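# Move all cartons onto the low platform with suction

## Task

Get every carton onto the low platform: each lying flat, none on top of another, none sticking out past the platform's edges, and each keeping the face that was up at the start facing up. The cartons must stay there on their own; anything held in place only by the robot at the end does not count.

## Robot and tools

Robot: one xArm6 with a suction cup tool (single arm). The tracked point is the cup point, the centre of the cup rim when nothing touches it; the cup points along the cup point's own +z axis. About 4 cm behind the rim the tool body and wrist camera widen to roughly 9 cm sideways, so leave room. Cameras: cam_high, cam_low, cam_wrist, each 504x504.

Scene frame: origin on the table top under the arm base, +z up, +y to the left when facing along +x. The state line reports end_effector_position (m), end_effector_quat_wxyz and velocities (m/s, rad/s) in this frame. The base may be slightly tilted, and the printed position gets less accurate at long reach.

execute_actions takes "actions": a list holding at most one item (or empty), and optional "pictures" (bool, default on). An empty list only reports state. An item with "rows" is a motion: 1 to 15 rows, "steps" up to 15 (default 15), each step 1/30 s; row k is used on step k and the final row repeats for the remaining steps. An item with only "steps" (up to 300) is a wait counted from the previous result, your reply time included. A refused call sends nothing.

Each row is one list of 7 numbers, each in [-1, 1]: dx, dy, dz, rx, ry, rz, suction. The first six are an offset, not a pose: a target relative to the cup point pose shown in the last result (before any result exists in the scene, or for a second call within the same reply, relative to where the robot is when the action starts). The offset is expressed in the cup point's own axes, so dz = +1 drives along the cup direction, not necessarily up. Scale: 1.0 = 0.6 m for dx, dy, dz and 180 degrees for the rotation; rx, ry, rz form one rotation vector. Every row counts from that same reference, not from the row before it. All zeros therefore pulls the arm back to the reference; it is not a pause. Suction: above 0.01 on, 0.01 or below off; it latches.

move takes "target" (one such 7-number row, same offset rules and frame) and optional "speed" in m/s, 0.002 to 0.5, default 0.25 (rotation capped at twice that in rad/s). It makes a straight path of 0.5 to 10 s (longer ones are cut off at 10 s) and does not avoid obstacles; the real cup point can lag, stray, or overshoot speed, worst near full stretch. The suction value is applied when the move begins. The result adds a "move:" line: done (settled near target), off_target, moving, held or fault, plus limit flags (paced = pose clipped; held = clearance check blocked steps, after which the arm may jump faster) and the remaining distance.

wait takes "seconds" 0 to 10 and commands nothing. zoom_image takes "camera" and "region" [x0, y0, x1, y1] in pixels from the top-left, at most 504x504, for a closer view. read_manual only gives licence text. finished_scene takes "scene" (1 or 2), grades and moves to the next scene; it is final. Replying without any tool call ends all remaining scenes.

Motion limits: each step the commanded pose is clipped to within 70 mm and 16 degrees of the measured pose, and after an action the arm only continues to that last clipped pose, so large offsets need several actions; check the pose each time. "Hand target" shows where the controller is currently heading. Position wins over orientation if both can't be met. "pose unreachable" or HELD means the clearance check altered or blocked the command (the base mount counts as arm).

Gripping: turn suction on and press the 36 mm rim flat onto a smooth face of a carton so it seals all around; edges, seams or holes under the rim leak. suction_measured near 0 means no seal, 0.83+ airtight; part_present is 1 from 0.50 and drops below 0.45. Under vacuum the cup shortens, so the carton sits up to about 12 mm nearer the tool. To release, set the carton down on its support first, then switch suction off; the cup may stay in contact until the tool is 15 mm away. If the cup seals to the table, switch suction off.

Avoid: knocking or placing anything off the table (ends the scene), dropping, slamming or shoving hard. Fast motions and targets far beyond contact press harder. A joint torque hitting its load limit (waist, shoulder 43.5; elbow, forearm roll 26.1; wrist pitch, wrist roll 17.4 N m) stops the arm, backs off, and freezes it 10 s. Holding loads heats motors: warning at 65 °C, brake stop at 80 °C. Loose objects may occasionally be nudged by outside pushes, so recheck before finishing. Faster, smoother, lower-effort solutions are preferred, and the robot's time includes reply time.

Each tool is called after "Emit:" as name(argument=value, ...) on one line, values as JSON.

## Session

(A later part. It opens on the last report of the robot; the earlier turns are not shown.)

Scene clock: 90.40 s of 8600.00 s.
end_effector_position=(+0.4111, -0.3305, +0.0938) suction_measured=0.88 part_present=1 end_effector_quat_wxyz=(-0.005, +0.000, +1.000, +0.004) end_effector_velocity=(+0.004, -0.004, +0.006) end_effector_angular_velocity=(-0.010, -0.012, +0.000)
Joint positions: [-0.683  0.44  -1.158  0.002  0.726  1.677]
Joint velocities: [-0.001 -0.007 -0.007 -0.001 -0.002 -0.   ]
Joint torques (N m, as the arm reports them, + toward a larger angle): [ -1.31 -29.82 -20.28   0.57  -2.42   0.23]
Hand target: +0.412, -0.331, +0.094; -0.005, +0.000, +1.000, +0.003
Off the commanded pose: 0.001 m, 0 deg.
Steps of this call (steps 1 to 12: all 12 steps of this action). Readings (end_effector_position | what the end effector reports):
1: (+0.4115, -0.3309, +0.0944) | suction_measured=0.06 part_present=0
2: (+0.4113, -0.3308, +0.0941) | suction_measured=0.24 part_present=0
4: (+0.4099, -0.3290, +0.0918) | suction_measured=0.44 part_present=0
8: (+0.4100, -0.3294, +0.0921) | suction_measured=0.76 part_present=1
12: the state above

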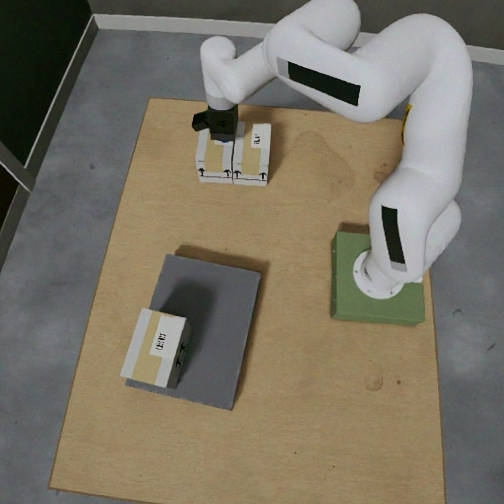

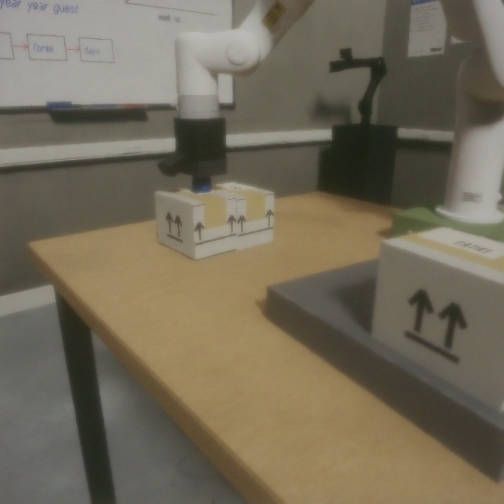

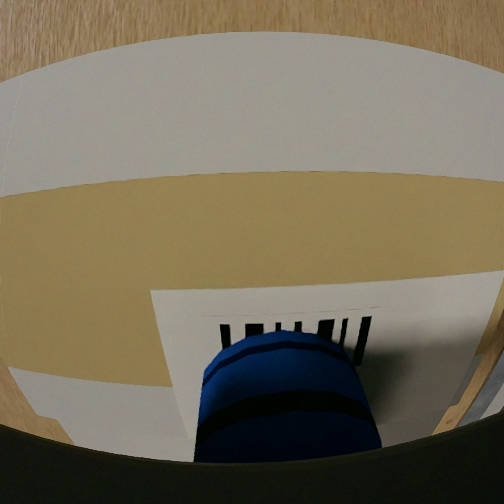

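Emit:
move(target=[0, 0, -0.2, 0, 0, 0, 1], speed=0.2)

Emit:
move(target=[0.1063, 0.95, -0.065, 0, 0, 0.0400, 1], speed=0.25)

Scene clock: 96.43 s of 8600.00 s.
end_effector_position=(+0.4120, -0.3307, +0.2126) suction_measured=0.93 part_present=1 end_effector_quat_wxyz=(-0.006, -0.000, +1.000, +0.005) end_effector_velocity=(+0.003, -0.002, +0.009) end_effector_angular_velocity=(-0.008, -0.010, +0.001)
Joint positions: [-0.683  0.251 -1.263  0.002  1.022  1.677]
Joint velocities: [ 0.001 -0.008 -0.012 -0.     0.007 -0.   ]
Joint torques (N m, as the arm reports them, + toward a larger angle): [ -1.19 -28.18 -23.45   0.51  -2.5    0.13]
Hand target: +0.412, -0.331, +0.214; -0.005, -0.000, +1.000, +0.004
Off the commanded pose: 0.001 m, 0 deg.
After step 90, 1.93 s passed at rest.
move: done

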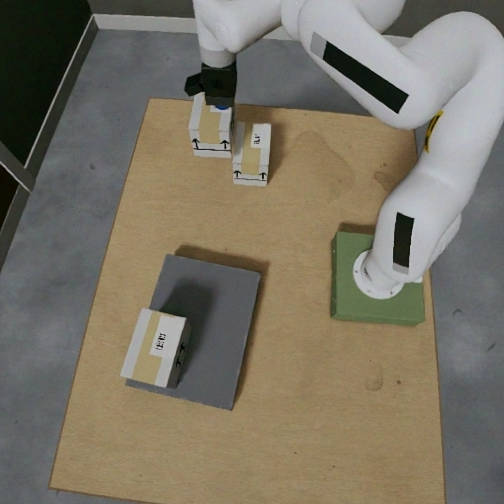

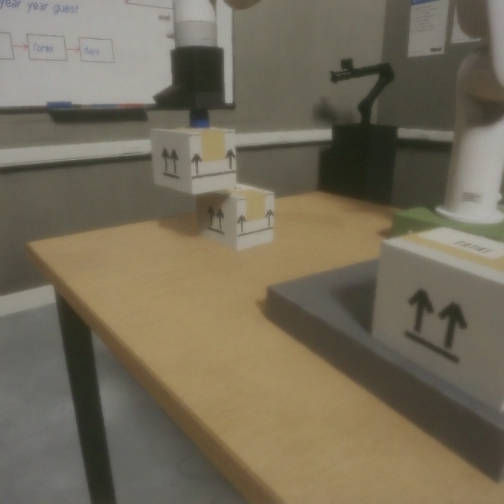

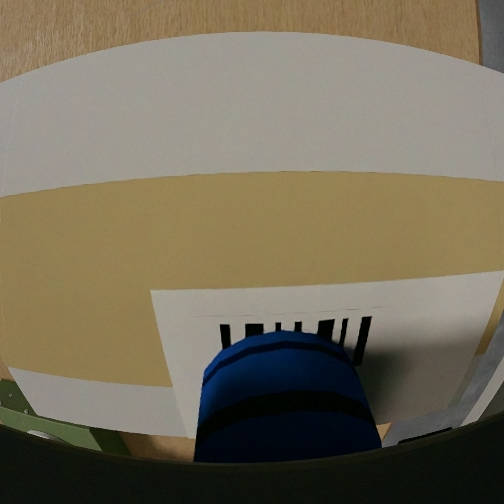

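Scene clock: 99.30 s of 8600.00 s.
end_effector_position=(+0.3462, +0.2365, +0.2540) suction_measured=0.93 part_present=1 end_effector_quat_wxyz=(-0.007, +0.063, +0.998, -0.000) end_effector_velocity=(+0.000, +0.003, +0.000) end_effector_angular_velocity=(-0.001, -0.000, +0.001)
Joint positions: [ 0.594 -0.155 -0.896  0.005  1.059  3.079]
Joint velocities: [ 0.006  0.005 -0.007 -0.001  0.002  0.005]
Joint torques (N m, as the arm reports them, + toward a larger angle): [ -1.51 -19.27 -23.93   0.25  -2.6    0.35]
Hand target: +0.346, +0.237, +0.254; -0.007, +0.062, +0.998, -0.000
Off the commanded pose: 0.005 m, 1 deg.
move: off_target

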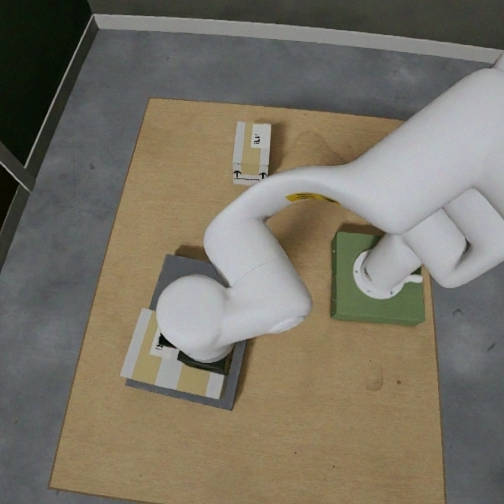

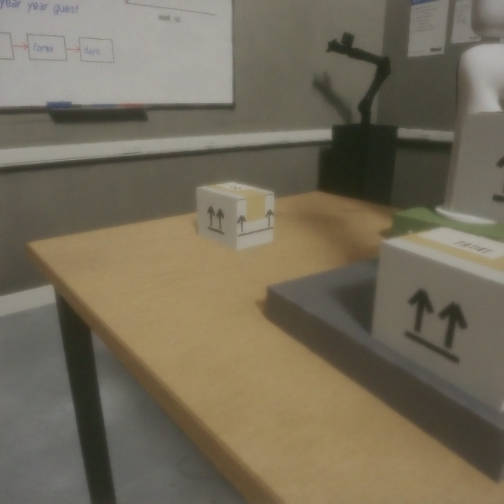

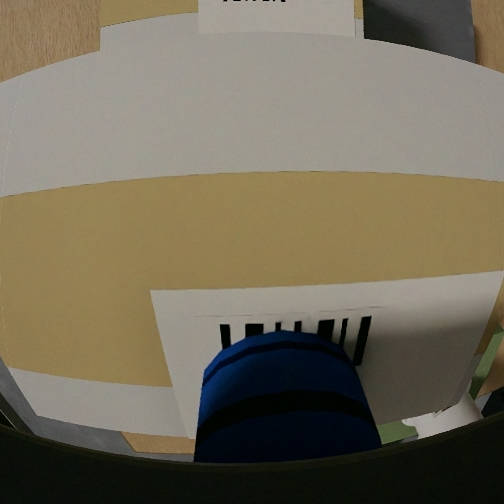

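Emit:
move(target=[-0.0012, 0.005, 0.157, 0, 0, 0.003, 1], speed=0.08)

Emit:
zoom_image(camera="cam_high", region=[100, 290, 280, 430])

Scene clock: 103.30 s of 8600.00 s.
end_effector_position=(+0.3465, +0.2394, +0.1603) suction_measured=0.93 part_present=1 end_effector_quat_wxyz=(-0.007, +0.068, +0.998, -0.000) end_effector_velocity=(-0.001, -0.000, -0.003) end_effector_angular_velocity=(-0.002, +0.002, +0.001)
Joint positions: [ 0.599 -0.003 -0.767  0.005  0.778  3.092]
Joint velocities: [ 0.     0.005  0.003 -0.    -0.005 -0.   ]
Joint torques (N m, as the arm reports them, + toward a larger angle): [ -1.41 -21.2  -21.59   0.21  -2.53   0.24]
Hand target: +0.346, +0.239, +0.160; -0.007, +0.068, +0.998, -0.000
Off the commanded pose: 0.001 m, 0 deg.
move: done

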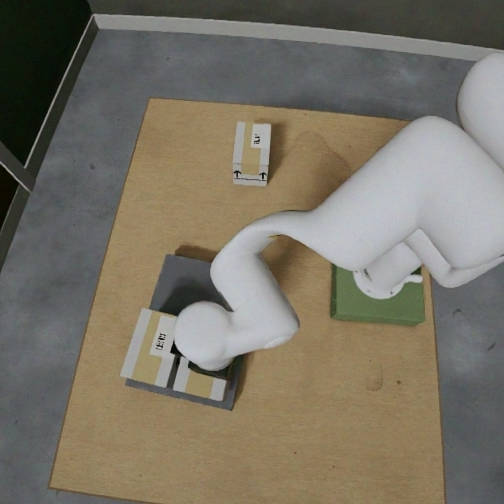

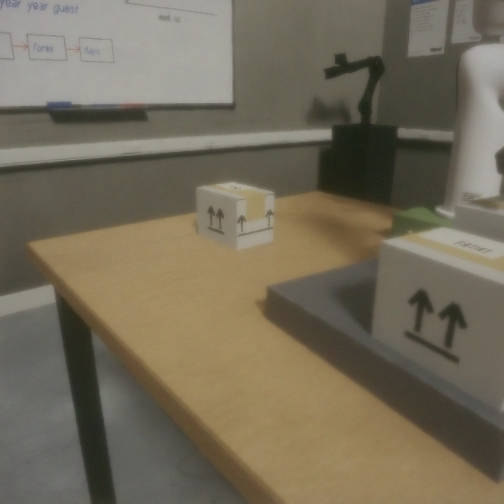

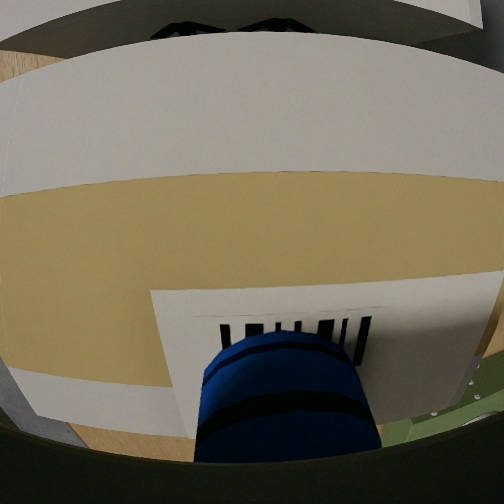

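Region (100, 290, 280, 430) of cam_high's 504x504 image, scaled by 2.800, with more detail than that image has.

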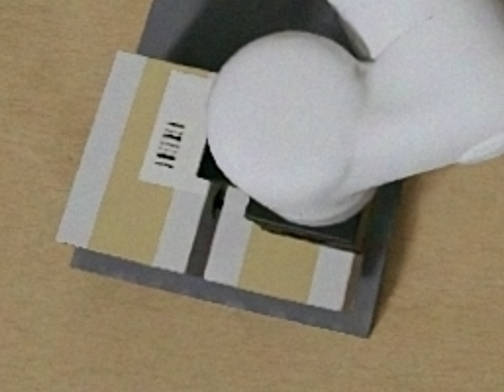

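Emit:
move(target=[-0.009, 0, 0.033, 0, 0, 0, 1], speed=0.03)

Scene clock: 109.93 s of 8600.00 s.
end_effector_position=(+0.3517, +0.2387, +0.1408) suction_measured=0.93 part_present=1 end_effector_quat_wxyz=(-0.007, +0.068, +0.998, -0.000) end_effector_velocity=(+0.001, +0.000, -0.000) end_effector_angular_velocity=(+0.001, -0.003, +0.001)
Joint positions: [ 0.59   0.051 -0.764  0.005  0.721  3.084]
Joint velocities: [-0.001  0.003 -0.001 -0.001 -0.005 -0.001]
Joint torques (N m, as the arm reports them, + toward a larger angle): [ -1.17 -21.8  -20.79   0.34  -2.6    0.28]
Hand target: +0.352, +0.239, +0.141; -0.007, +0.068, +0.998, -0.000
Off the commanded pose: 0.000 m, 0 deg.
After step 90, 2.63 s passed at rest.
move: done

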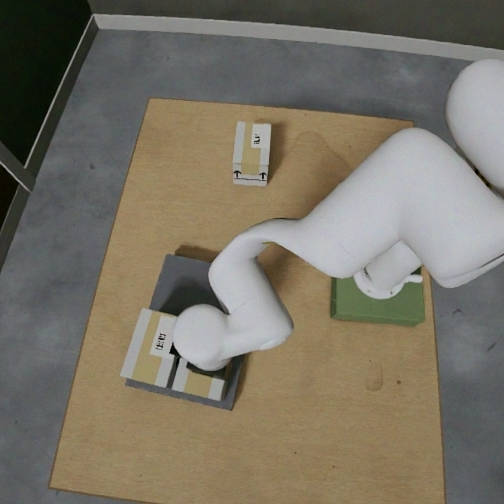

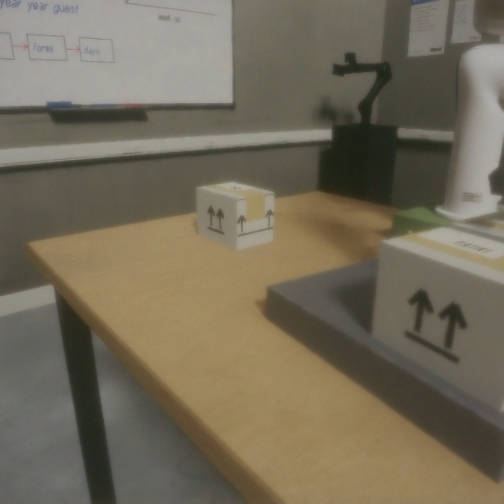

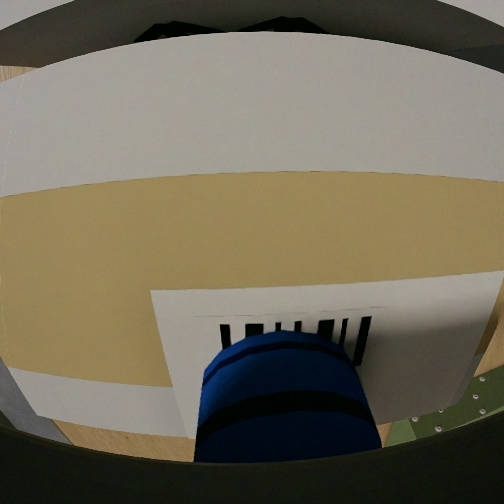

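Emit:
zoom_image(camera="cam_high", region=[100, 290, 280, 430])

Emit:
move(target=[0, 0, 0.009, 0, 0, 0, 1], speed=0.015)

Region (100, 290, 280, 430) of cam_high's 504x504 image, scaled by 2.800, with more detail than that image has.

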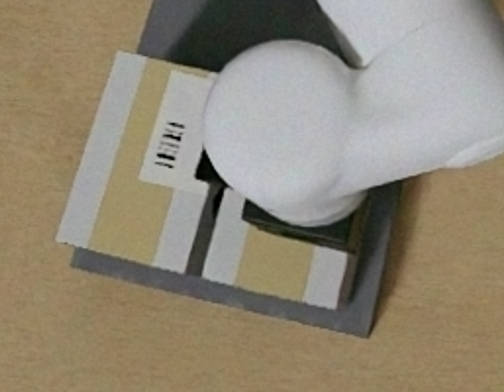

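Scene clock: 111.80 s of 8600.00 s.
end_effector_position=(+0.3524, +0.2393, +0.1367) suction_measured=0.93 part_present=1 end_effector_quat_wxyz=(-0.005, +0.068, +0.998, +0.001) end_effector_velocity=(+0.001, -0.001, -0.001) end_effector_angular_velocity=(+0.000, -0.002, -0.004)
Joint positions: [ 0.59   0.061 -0.762  0.005  0.705  3.084]
Joint velocities: [-0.004  0.002  0.001 -0.001 -0.004  0.   ]
Joint torques (N m, as the arm reports them, + toward a larger angle): [ -1.56 -17.2  -17.08   0.36  -2.42   0.31]
Hand target: +0.352, +0.239, +0.135; -0.007, +0.068, +0.998, -0.000
Off the commanded pose: 0.002 m, 0 deg.
move: done

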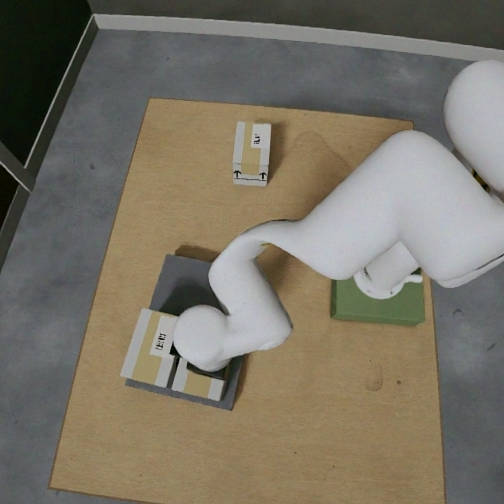

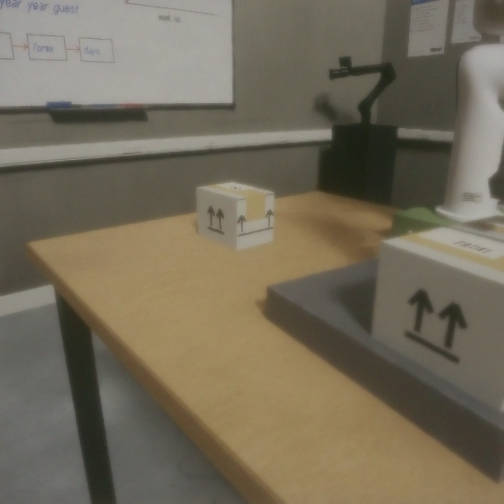

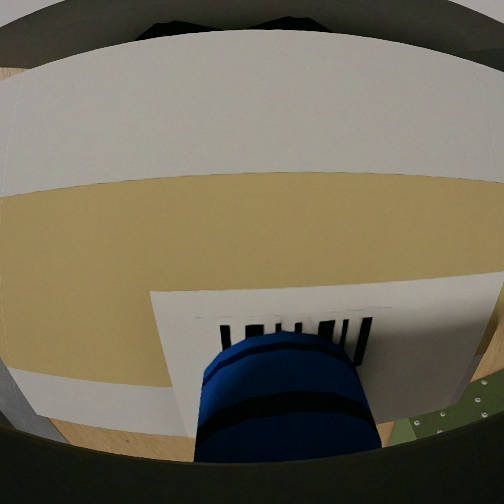

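Emit:
execute_actions(actions=[{"rows": [[0,0,0,0,0,0,0]], "steps": 10}], pictures=false)

Emit:
move(target=[0, 0, -0.1, 0, 0, 0, 0], speed=0.2)

Scene clock: 114.17 s of 8600.00 s.
end_effector_position=(+0.3520, +0.2390, +0.1362) suction_measured=0.00 part_present=0 end_effector_quat_wxyz=(-0.006, +0.068, +0.998, +0.000) end_effector_velocity=(+0.000, +0.000, +0.000) end_effector_angular_velocity=(+0.001, +0.000, -0.002)
Joint positions: [ 0.59   0.062 -0.761  0.005  0.705  3.084]
Joint velocities: [-0.001 -0.    -0.001  0.002  0.    -0.   ]
Joint torques (N m, as the arm reports them, + toward a larger angle): [-1.46 -6.75 -8.98  0.38 -2.    0.27]
Hand target: +0.352, +0.239, +0.137; -0.005, +0.068, +0.998, +0.001
Off the commanded pose: 0.001 m, 0 deg.
Steps of this call (steps 1 to 61: nothing new was sent; steps 62 to 71: all 10 steps of this action). Readings (end_effector_position | what the end effector reports):
62: (+0.3519, +0.2389, +0.1357) | suction_measured=0.71 part_present=1
63: (+0.3520, +0.2390, +0.1360) | suction_measured=0.06 part_present=0
65: (+0.3520, +0.2390, +0.1361) | suction_measured=0.00 part_present=0
69: (+0.3520, +0.2390, +0.1361) | suction_measured=0.00 part_present=0
71: the state above

Scene clock: 115.30 s of 8600.00 s.
end_effector_position=(+0.3523, +0.2389, +0.1955) suction_measured=0.00 part_present=0 end_effector_quat_wxyz=(-0.007, +0.067, +0.998, +0.000) end_effector_velocity=(+0.001, +0.002, +0.004) end_effector_angular_velocity=(+0.003, -0.004, +0.002)
Joint positions: [ 0.59  -0.055 -0.823  0.005  0.885  3.084]
Joint velocities: [ 0.002 -0.005 -0.006  0.001  0.006 -0.   ]
Joint torques (N m, as the arm reports them, + toward a larger angle): [ -1.09 -18.2  -19.67   0.4   -1.9    0.23]
Hand target: +0.353, +0.239, +0.196; -0.006, +0.067, +0.998, +0.000
Off the commanded pose: 0.001 m, 0 deg.
move: done

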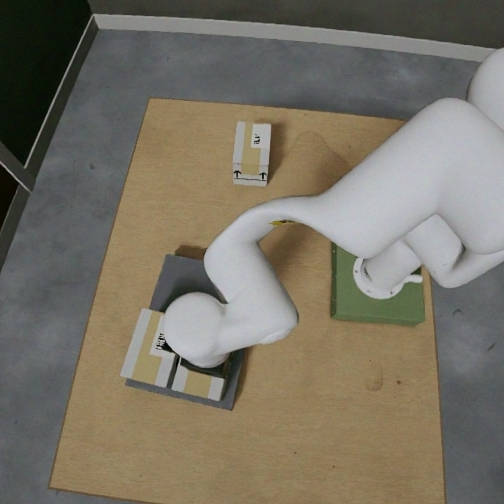

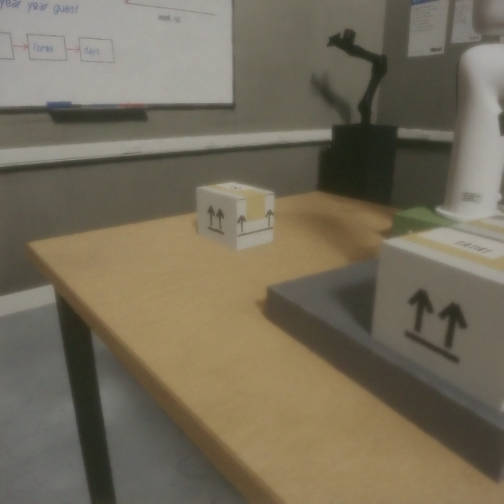

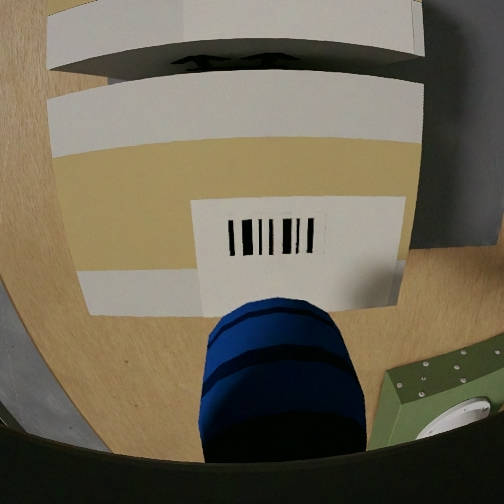

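Emit:
move(target=[-0.0656, -0.951, 0.146, 0, 0, -0.0427, 0], speed=0.28)

Scene clock: 123.27 s of 8600.00 s.
end_effector_position=(+0.3160, -0.3285, +0.1061) suction_measured=0.00 part_present=0 end_effector_quat_wxyz=(-0.005, +0.001, +1.000, +0.005) end_effector_velocity=(+0.000, -0.002, -0.001) end_effector_angular_velocity=(+0.002, +0.001, +0.001)
Joint positions: [-0.812  0.218 -0.864  0.005  0.656  1.548]
Joint velocities: [-0.002  0.008 -0.008  0.001  0.003 -0.004]
Joint torques (N m, as the arm reports them, + toward a larger angle): [ -1.13 -22.45 -17.34   0.67  -2.03   0.29]
Hand target: +0.316, -0.329, +0.106; -0.005, +0.001, +1.000, +0.005
Off the commanded pose: 0.004 m, 1 deg.
After step 90, 2.27 s passed at rest.
move: off_target

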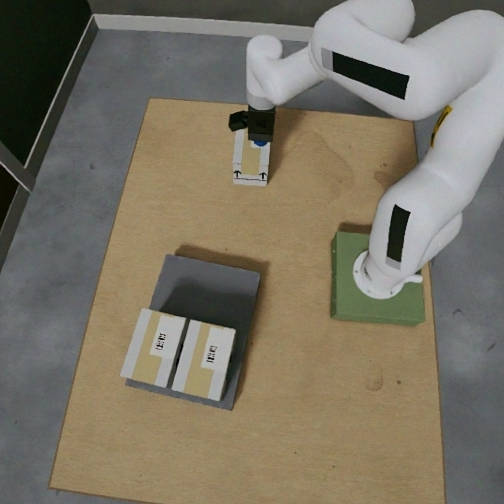

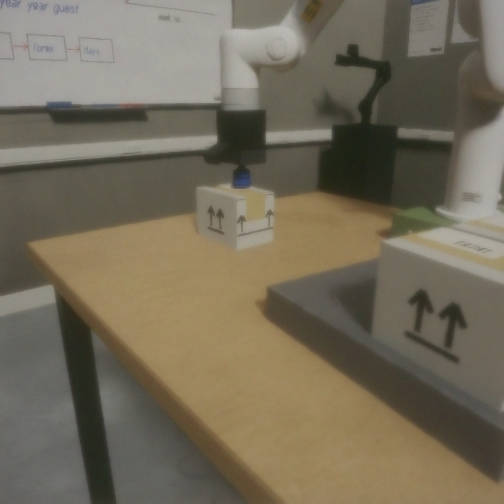

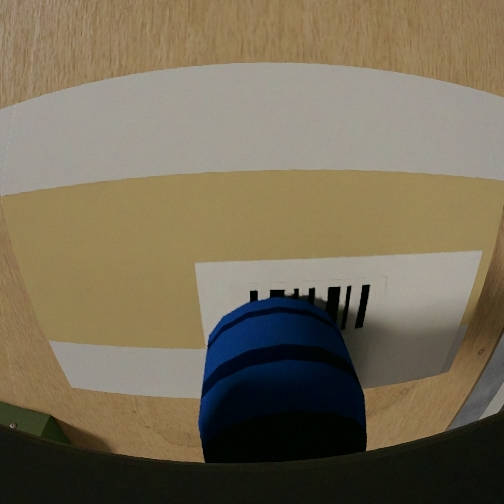

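Emit:
move(target=[0.0053, -0.0098, 0.021, 0, 0, 0, 0], speed=0.04)

Emit:
execute_actions(actions=[{"rows": [[0,0,0,0,0,0,1]], "steps": 12}])

Scene clock: 127.23 s of 8600.00 s.
end_effector_position=(+0.3132, -0.3346, +0.0942) suction_measured=0.00 part_present=0 end_effector_quat_wxyz=(-0.004, +0.000, +1.000, +0.005) end_effector_velocity=(-0.002, -0.000, -0.003) end_effector_angular_velocity=(+0.002, +0.003, -0.001)
Joint positions: [-0.825  0.252 -0.869  0.005  0.624  1.534]
Joint velocities: [-0.003  0.006  0.001 -0.001 -0.004 -0.001]
Joint torques (N m, as the arm reports them, + toward a larger angle): [ -2.62 -19.32 -14.62   0.09  -1.66   0.31]
Hand target: +0.313, -0.334, +0.094; -0.005, +0.001, +1.000, +0.005
Off the commanded pose: 0.001 m, 0 deg.
After step 90, 0.17 s passed at rest.
move: done

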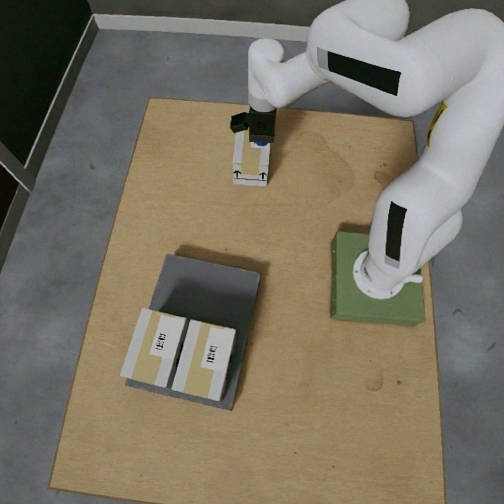

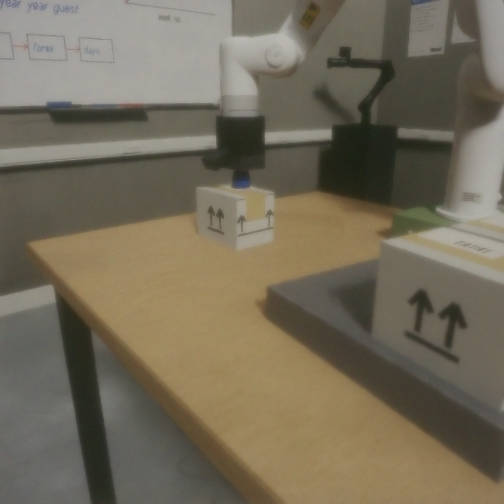

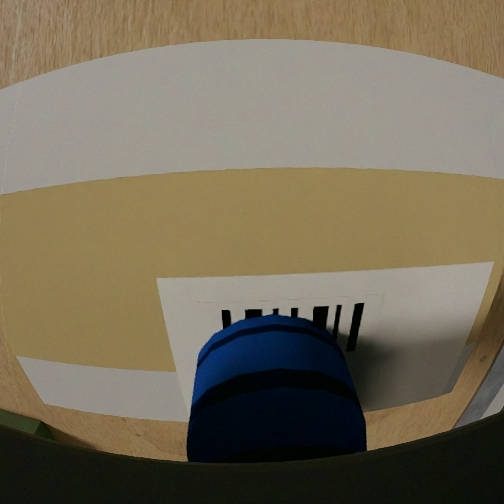

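Scene clock: 127.63 s of 8600.00 s.
end_effector_position=(+0.3128, -0.3342, +0.0936) suction_measured=0.88 part_present=1 end_effector_quat_wxyz=(-0.005, +0.001, +1.000, +0.005) end_effector_velocity=(+0.004, -0.003, +0.005) end_effector_angular_velocity=(-0.010, -0.009, +0.001)
Joint positions: [-0.825  0.253 -0.868  0.005  0.624  1.534]
Joint velocities: [ 0.    -0.006 -0.006 -0.    -0.001 -0.   ]
Joint torques (N m, as the arm reports them, + toward a larger angle): [ -1.04 -25.24 -19.37   0.59  -2.47   0.25]
Hand target: +0.313, -0.335, +0.094; -0.004, +0.000, +1.000, +0.005
Off the commanded pose: 0.001 m, 0 deg.
Steps of this call (steps 1 to 12: all 12 steps of this action). Readings (end_effector_position | what the end effector reports):
1: (+0.3132, -0.3346, +0.0941) | suction_measured=0.06 part_present=0
2: (+0.3130, -0.3344, +0.0939) | suction_measured=0.25 part_present=0
4: (+0.3116, -0.3333, +0.0922) | suction_measured=0.44 part_present=0
8: (+0.3118, -0.3333, +0.0924) | suction_measured=0.76 part_present=1
12: the state above

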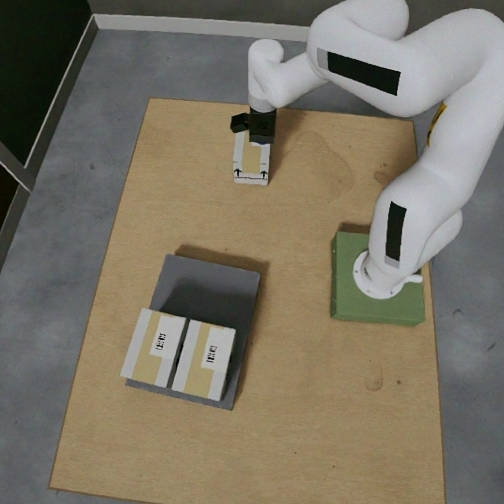

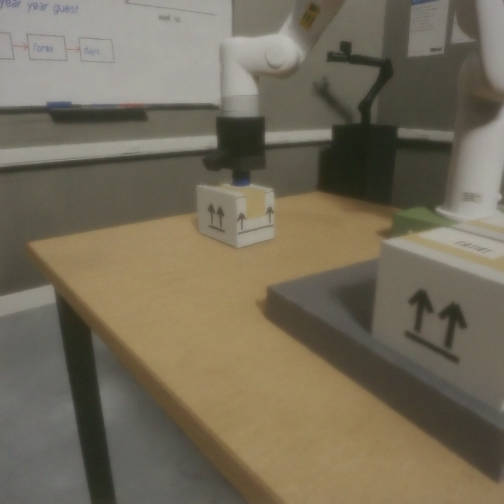

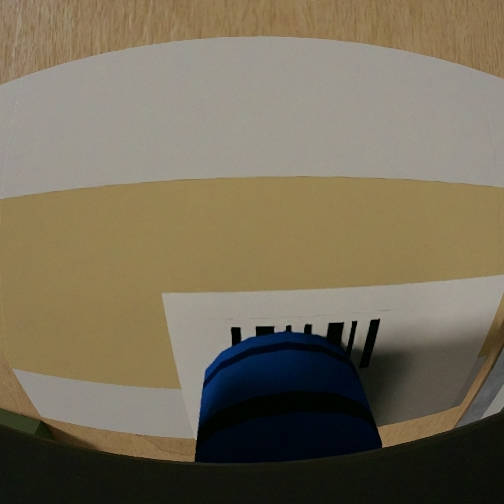

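Emit:
move(target=[0, 0, -0.08, 0, 0, 0, 1], speed=0.15)

Emit:
move(target=[-0.1187, 0.6737, -0.08, 0, 0, 0.0444, 1], speed=0.25)

Scene clock: 133.70 s of 8600.00 s.
end_effector_position=(+0.3130, -0.3342, +0.1409) suction_measured=0.93 part_present=1 end_effector_quat_wxyz=(-0.005, +0.000, +1.000, +0.006) end_effector_velocity=(+0.001, -0.001, +0.004) end_effector_angular_velocity=(-0.003, -0.004, -0.000)
Joint positions: [-0.825  0.148 -0.894  0.004  0.756  1.534]
Joint velocities: [-0.    -0.006 -0.005  0.001  0.006 -0.   ]
Joint torques (N m, as the arm reports them, + toward a larger angle): [ -1.58 -24.37 -21.28   0.66  -2.52   0.22]
Hand target: +0.313, -0.335, +0.142; -0.005, +0.000, +1.000, +0.005
Off the commanded pose: 0.001 m, 0 deg.
After step 90, 2.20 s passed at rest.
move: done

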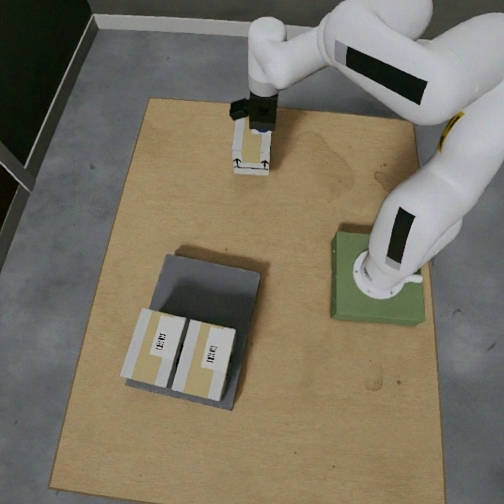

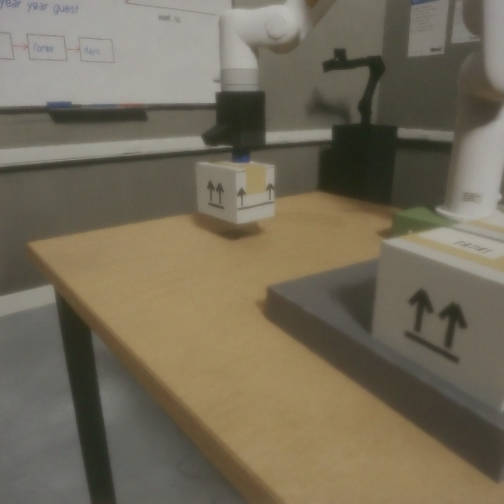

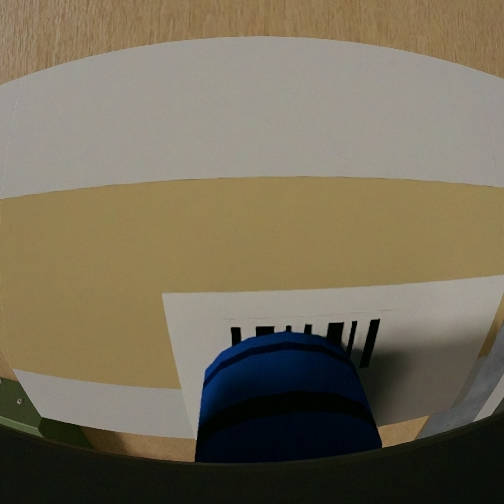

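Scene clock: 135.93 s of 8600.00 s.
end_effector_position=(+0.3827, +0.0677, +0.1903) suction_measured=0.93 part_present=1 end_effector_quat_wxyz=(-0.007, +0.070, +0.998, +0.002) end_effector_velocity=(+0.001, +0.002, +0.001) end_effector_angular_velocity=(-0.002, -0.001, -0.002)
Joint positions: [ 0.168 -0.17  -0.686  0.006  0.864  2.666]
Joint velocities: [ 0.004  0.004 -0.006 -0.003  0.002  0.008]
Joint torques (N m, as the arm reports them, + toward a larger angle): [ -1.3  -18.12 -22.4    0.48  -2.55   0.12]
Hand target: +0.383, +0.068, +0.190; -0.007, +0.070, +0.998, +0.002
Off the commanded pose: 0.004 m, 0 deg.
move: off_target

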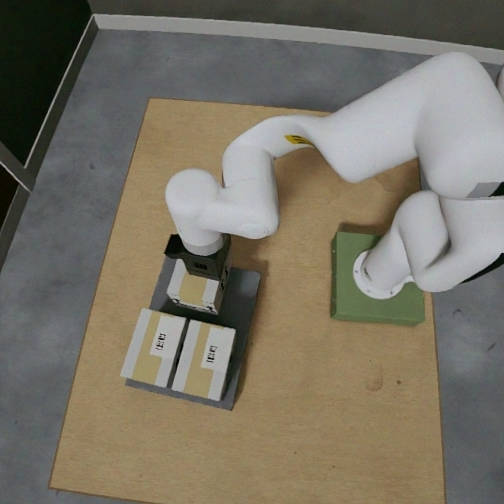

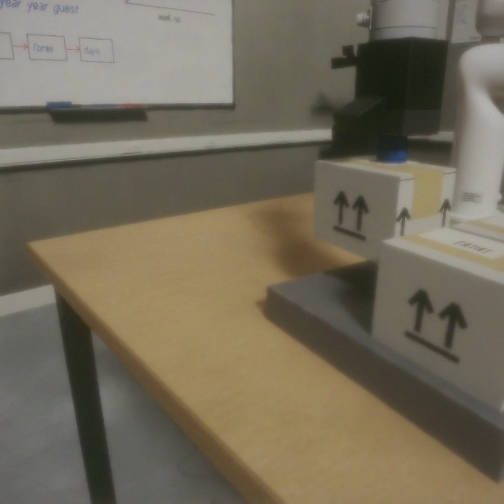

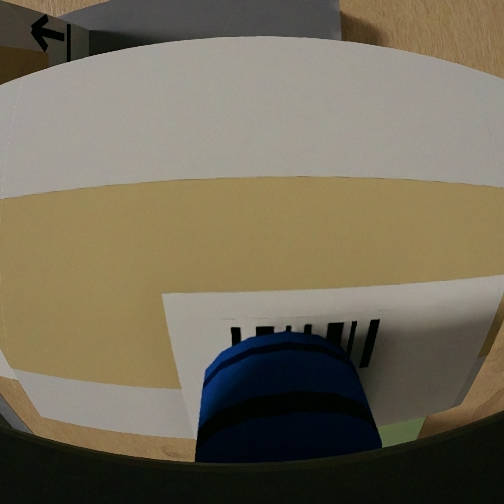

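Emit:
execute_actions(actions=[])

Scene clock: 140.87 s of 8600.00 s.
end_effector_position=(+0.3828, +0.0681, +0.1904) suction_measured=0.93 part_present=1 end_effector_quat_wxyz=(-0.007, +0.070, +0.998, +0.002) end_effector_velocity=(-0.000, -0.000, -0.000) end_effector_angular_velocity=(-0.001, +0.000, +0.001)
Joint positions: [ 0.169 -0.169 -0.687  0.006  0.864  2.667]
Joint velocities: [ 0.     0.     0.    -0.001 -0.    -0.   ]
Joint torques (N m, as the arm reports them, + toward a larger angle): [ -1.   -18.   -22.59   0.35  -2.62   0.28]
Hand target: +0.383, +0.068, +0.190; -0.007, +0.070, +0.998, +0.002
Off the commanded pose: 0.003 m, 0 deg.
Steps of this call (steps 1 to 90: nothing new was sent; then 1.93 s passed at rest). Readings (end_effector_position | what the end effector reports):
1: (+0.3827, +0.0678, +0.1904) | suction_measured=0.93 part_present=1
2: (+0.3828, +0.0678, +0.1904) | suction_measured=0.93 part_present=1
4: (+0.3828, +0.0679, +0.1904) | suction_measured=0.93 part_present=1
8: (+0.3828, +0.0680, +0.1904) | suction_measured=0.93 part_present=1
90: the state above

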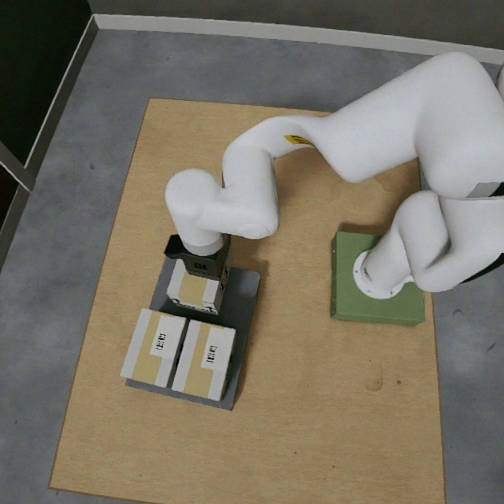

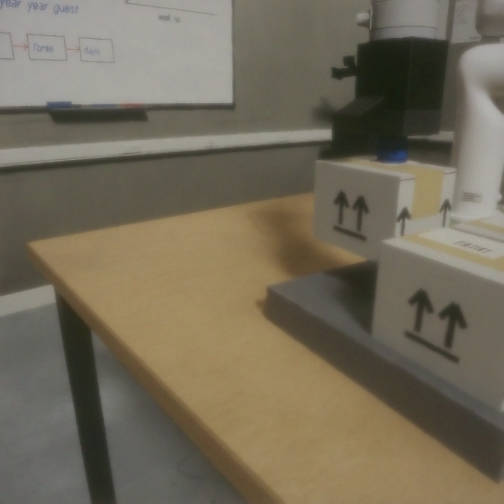

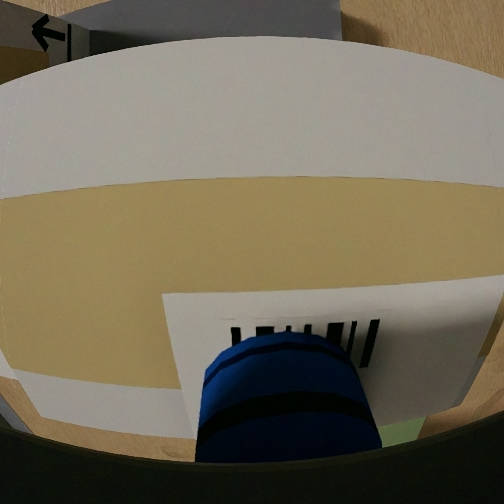

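Emit:
move(target=[-0.001, 0.030, 0.067, 0, 0, 0, 1], speed=0.06)

Scene clock: 144.43 s of 8600.00 s.
end_effector_position=(+0.3856, +0.0857, +0.1507) suction_measured=0.93 part_present=1 end_effector_quat_wxyz=(-0.007, +0.070, +0.998, +0.002) end_effector_velocity=(+0.000, +0.001, -0.002) end_effector_angular_velocity=(-0.000, -0.001, +0.001)
Joint positions: [ 0.212 -0.066 -0.663  0.007  0.736  2.709]
Joint velocities: [ 0.003  0.005  0.    -0.001 -0.006  0.002]
Joint torques (N m, as the arm reports them, + toward a larger angle): [ -1.27 -19.39 -21.02   0.4   -2.62   0.17]
Hand target: +0.385, +0.086, +0.150; -0.007, +0.070, +0.998, +0.002
Off the commanded pose: 0.001 m, 0 deg.
move: done

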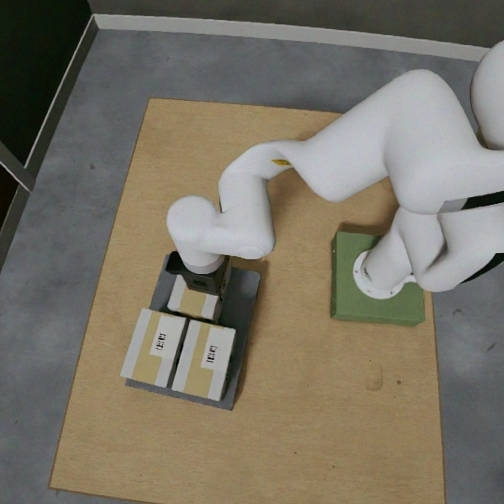

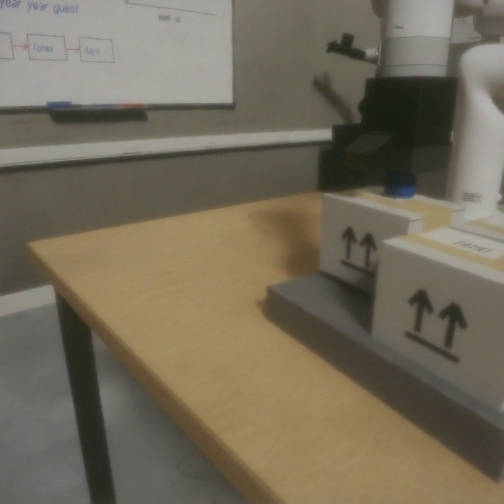

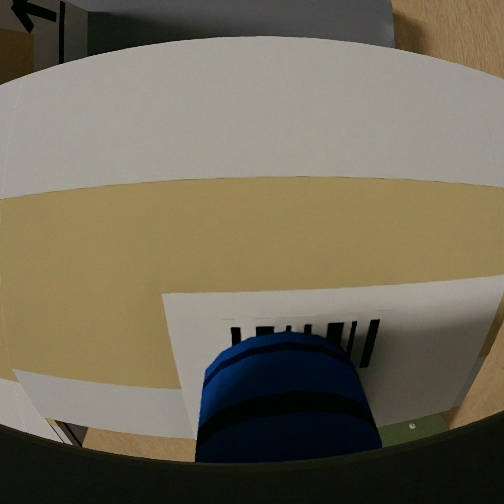

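Emit:
move(target=[0, 0.002, 0.024, 0, 0, 0, 1], speed=0.02)

Emit:
zoom_image(camera="cam_low", region=[240, 160, 504, 424])

Scene clock: 149.17 s of 8600.00 s.
end_effector_position=(+0.3863, +0.0871, +0.1372) suction_measured=0.93 part_present=1 end_effector_quat_wxyz=(-0.006, +0.070, +0.998, +0.002) end_effector_velocity=(-0.000, +0.000, -0.002) end_effector_angular_velocity=(+0.001, +0.000, -0.001)
Joint positions: [ 0.215 -0.033 -0.653  0.007  0.691  2.712]
Joint velocities: [ 0.001  0.005  0.002  0.001 -0.007  0.001]
Joint torques (N m, as the arm reports them, + toward a larger angle): [ -1.49 -17.82 -18.85   0.47  -2.39   0.31]
Hand target: +0.386, +0.087, +0.136; -0.007, +0.070, +0.998, +0.002
Off the commanded pose: 0.001 m, 0 deg.
After step 90, 0.77 s passed at rest.
move: done

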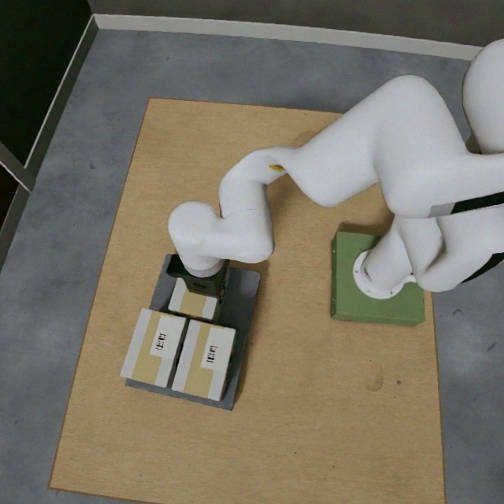

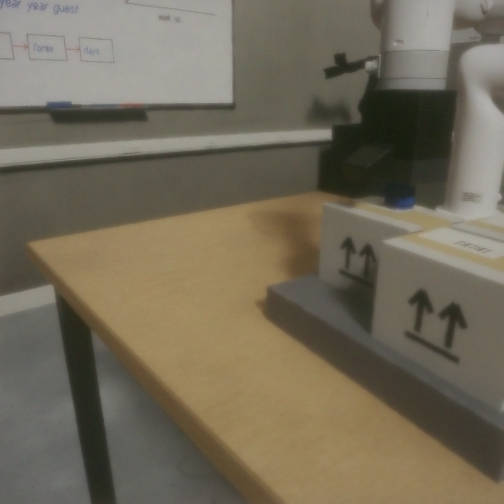

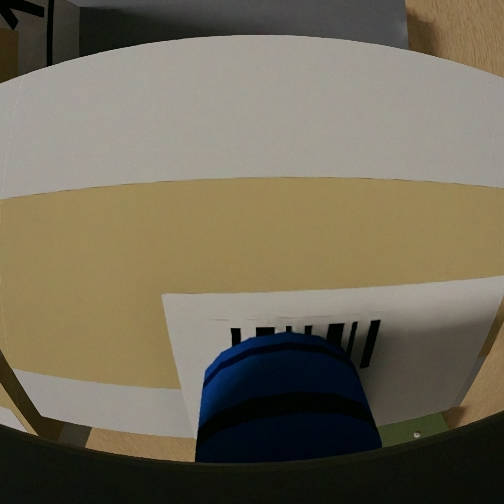

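Region (240, 160, 504, 424) of cam_low's 504x504 image, scaled by 1.909, with more detail than that image has.

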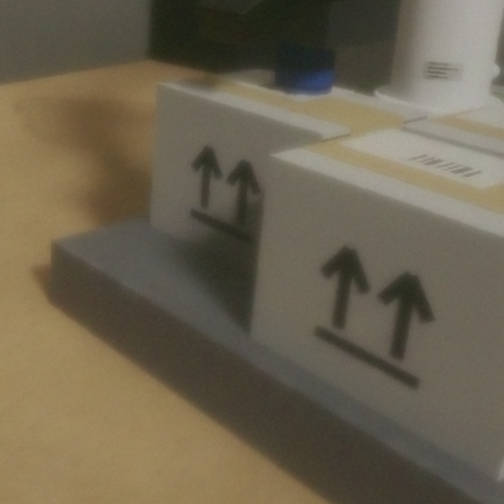

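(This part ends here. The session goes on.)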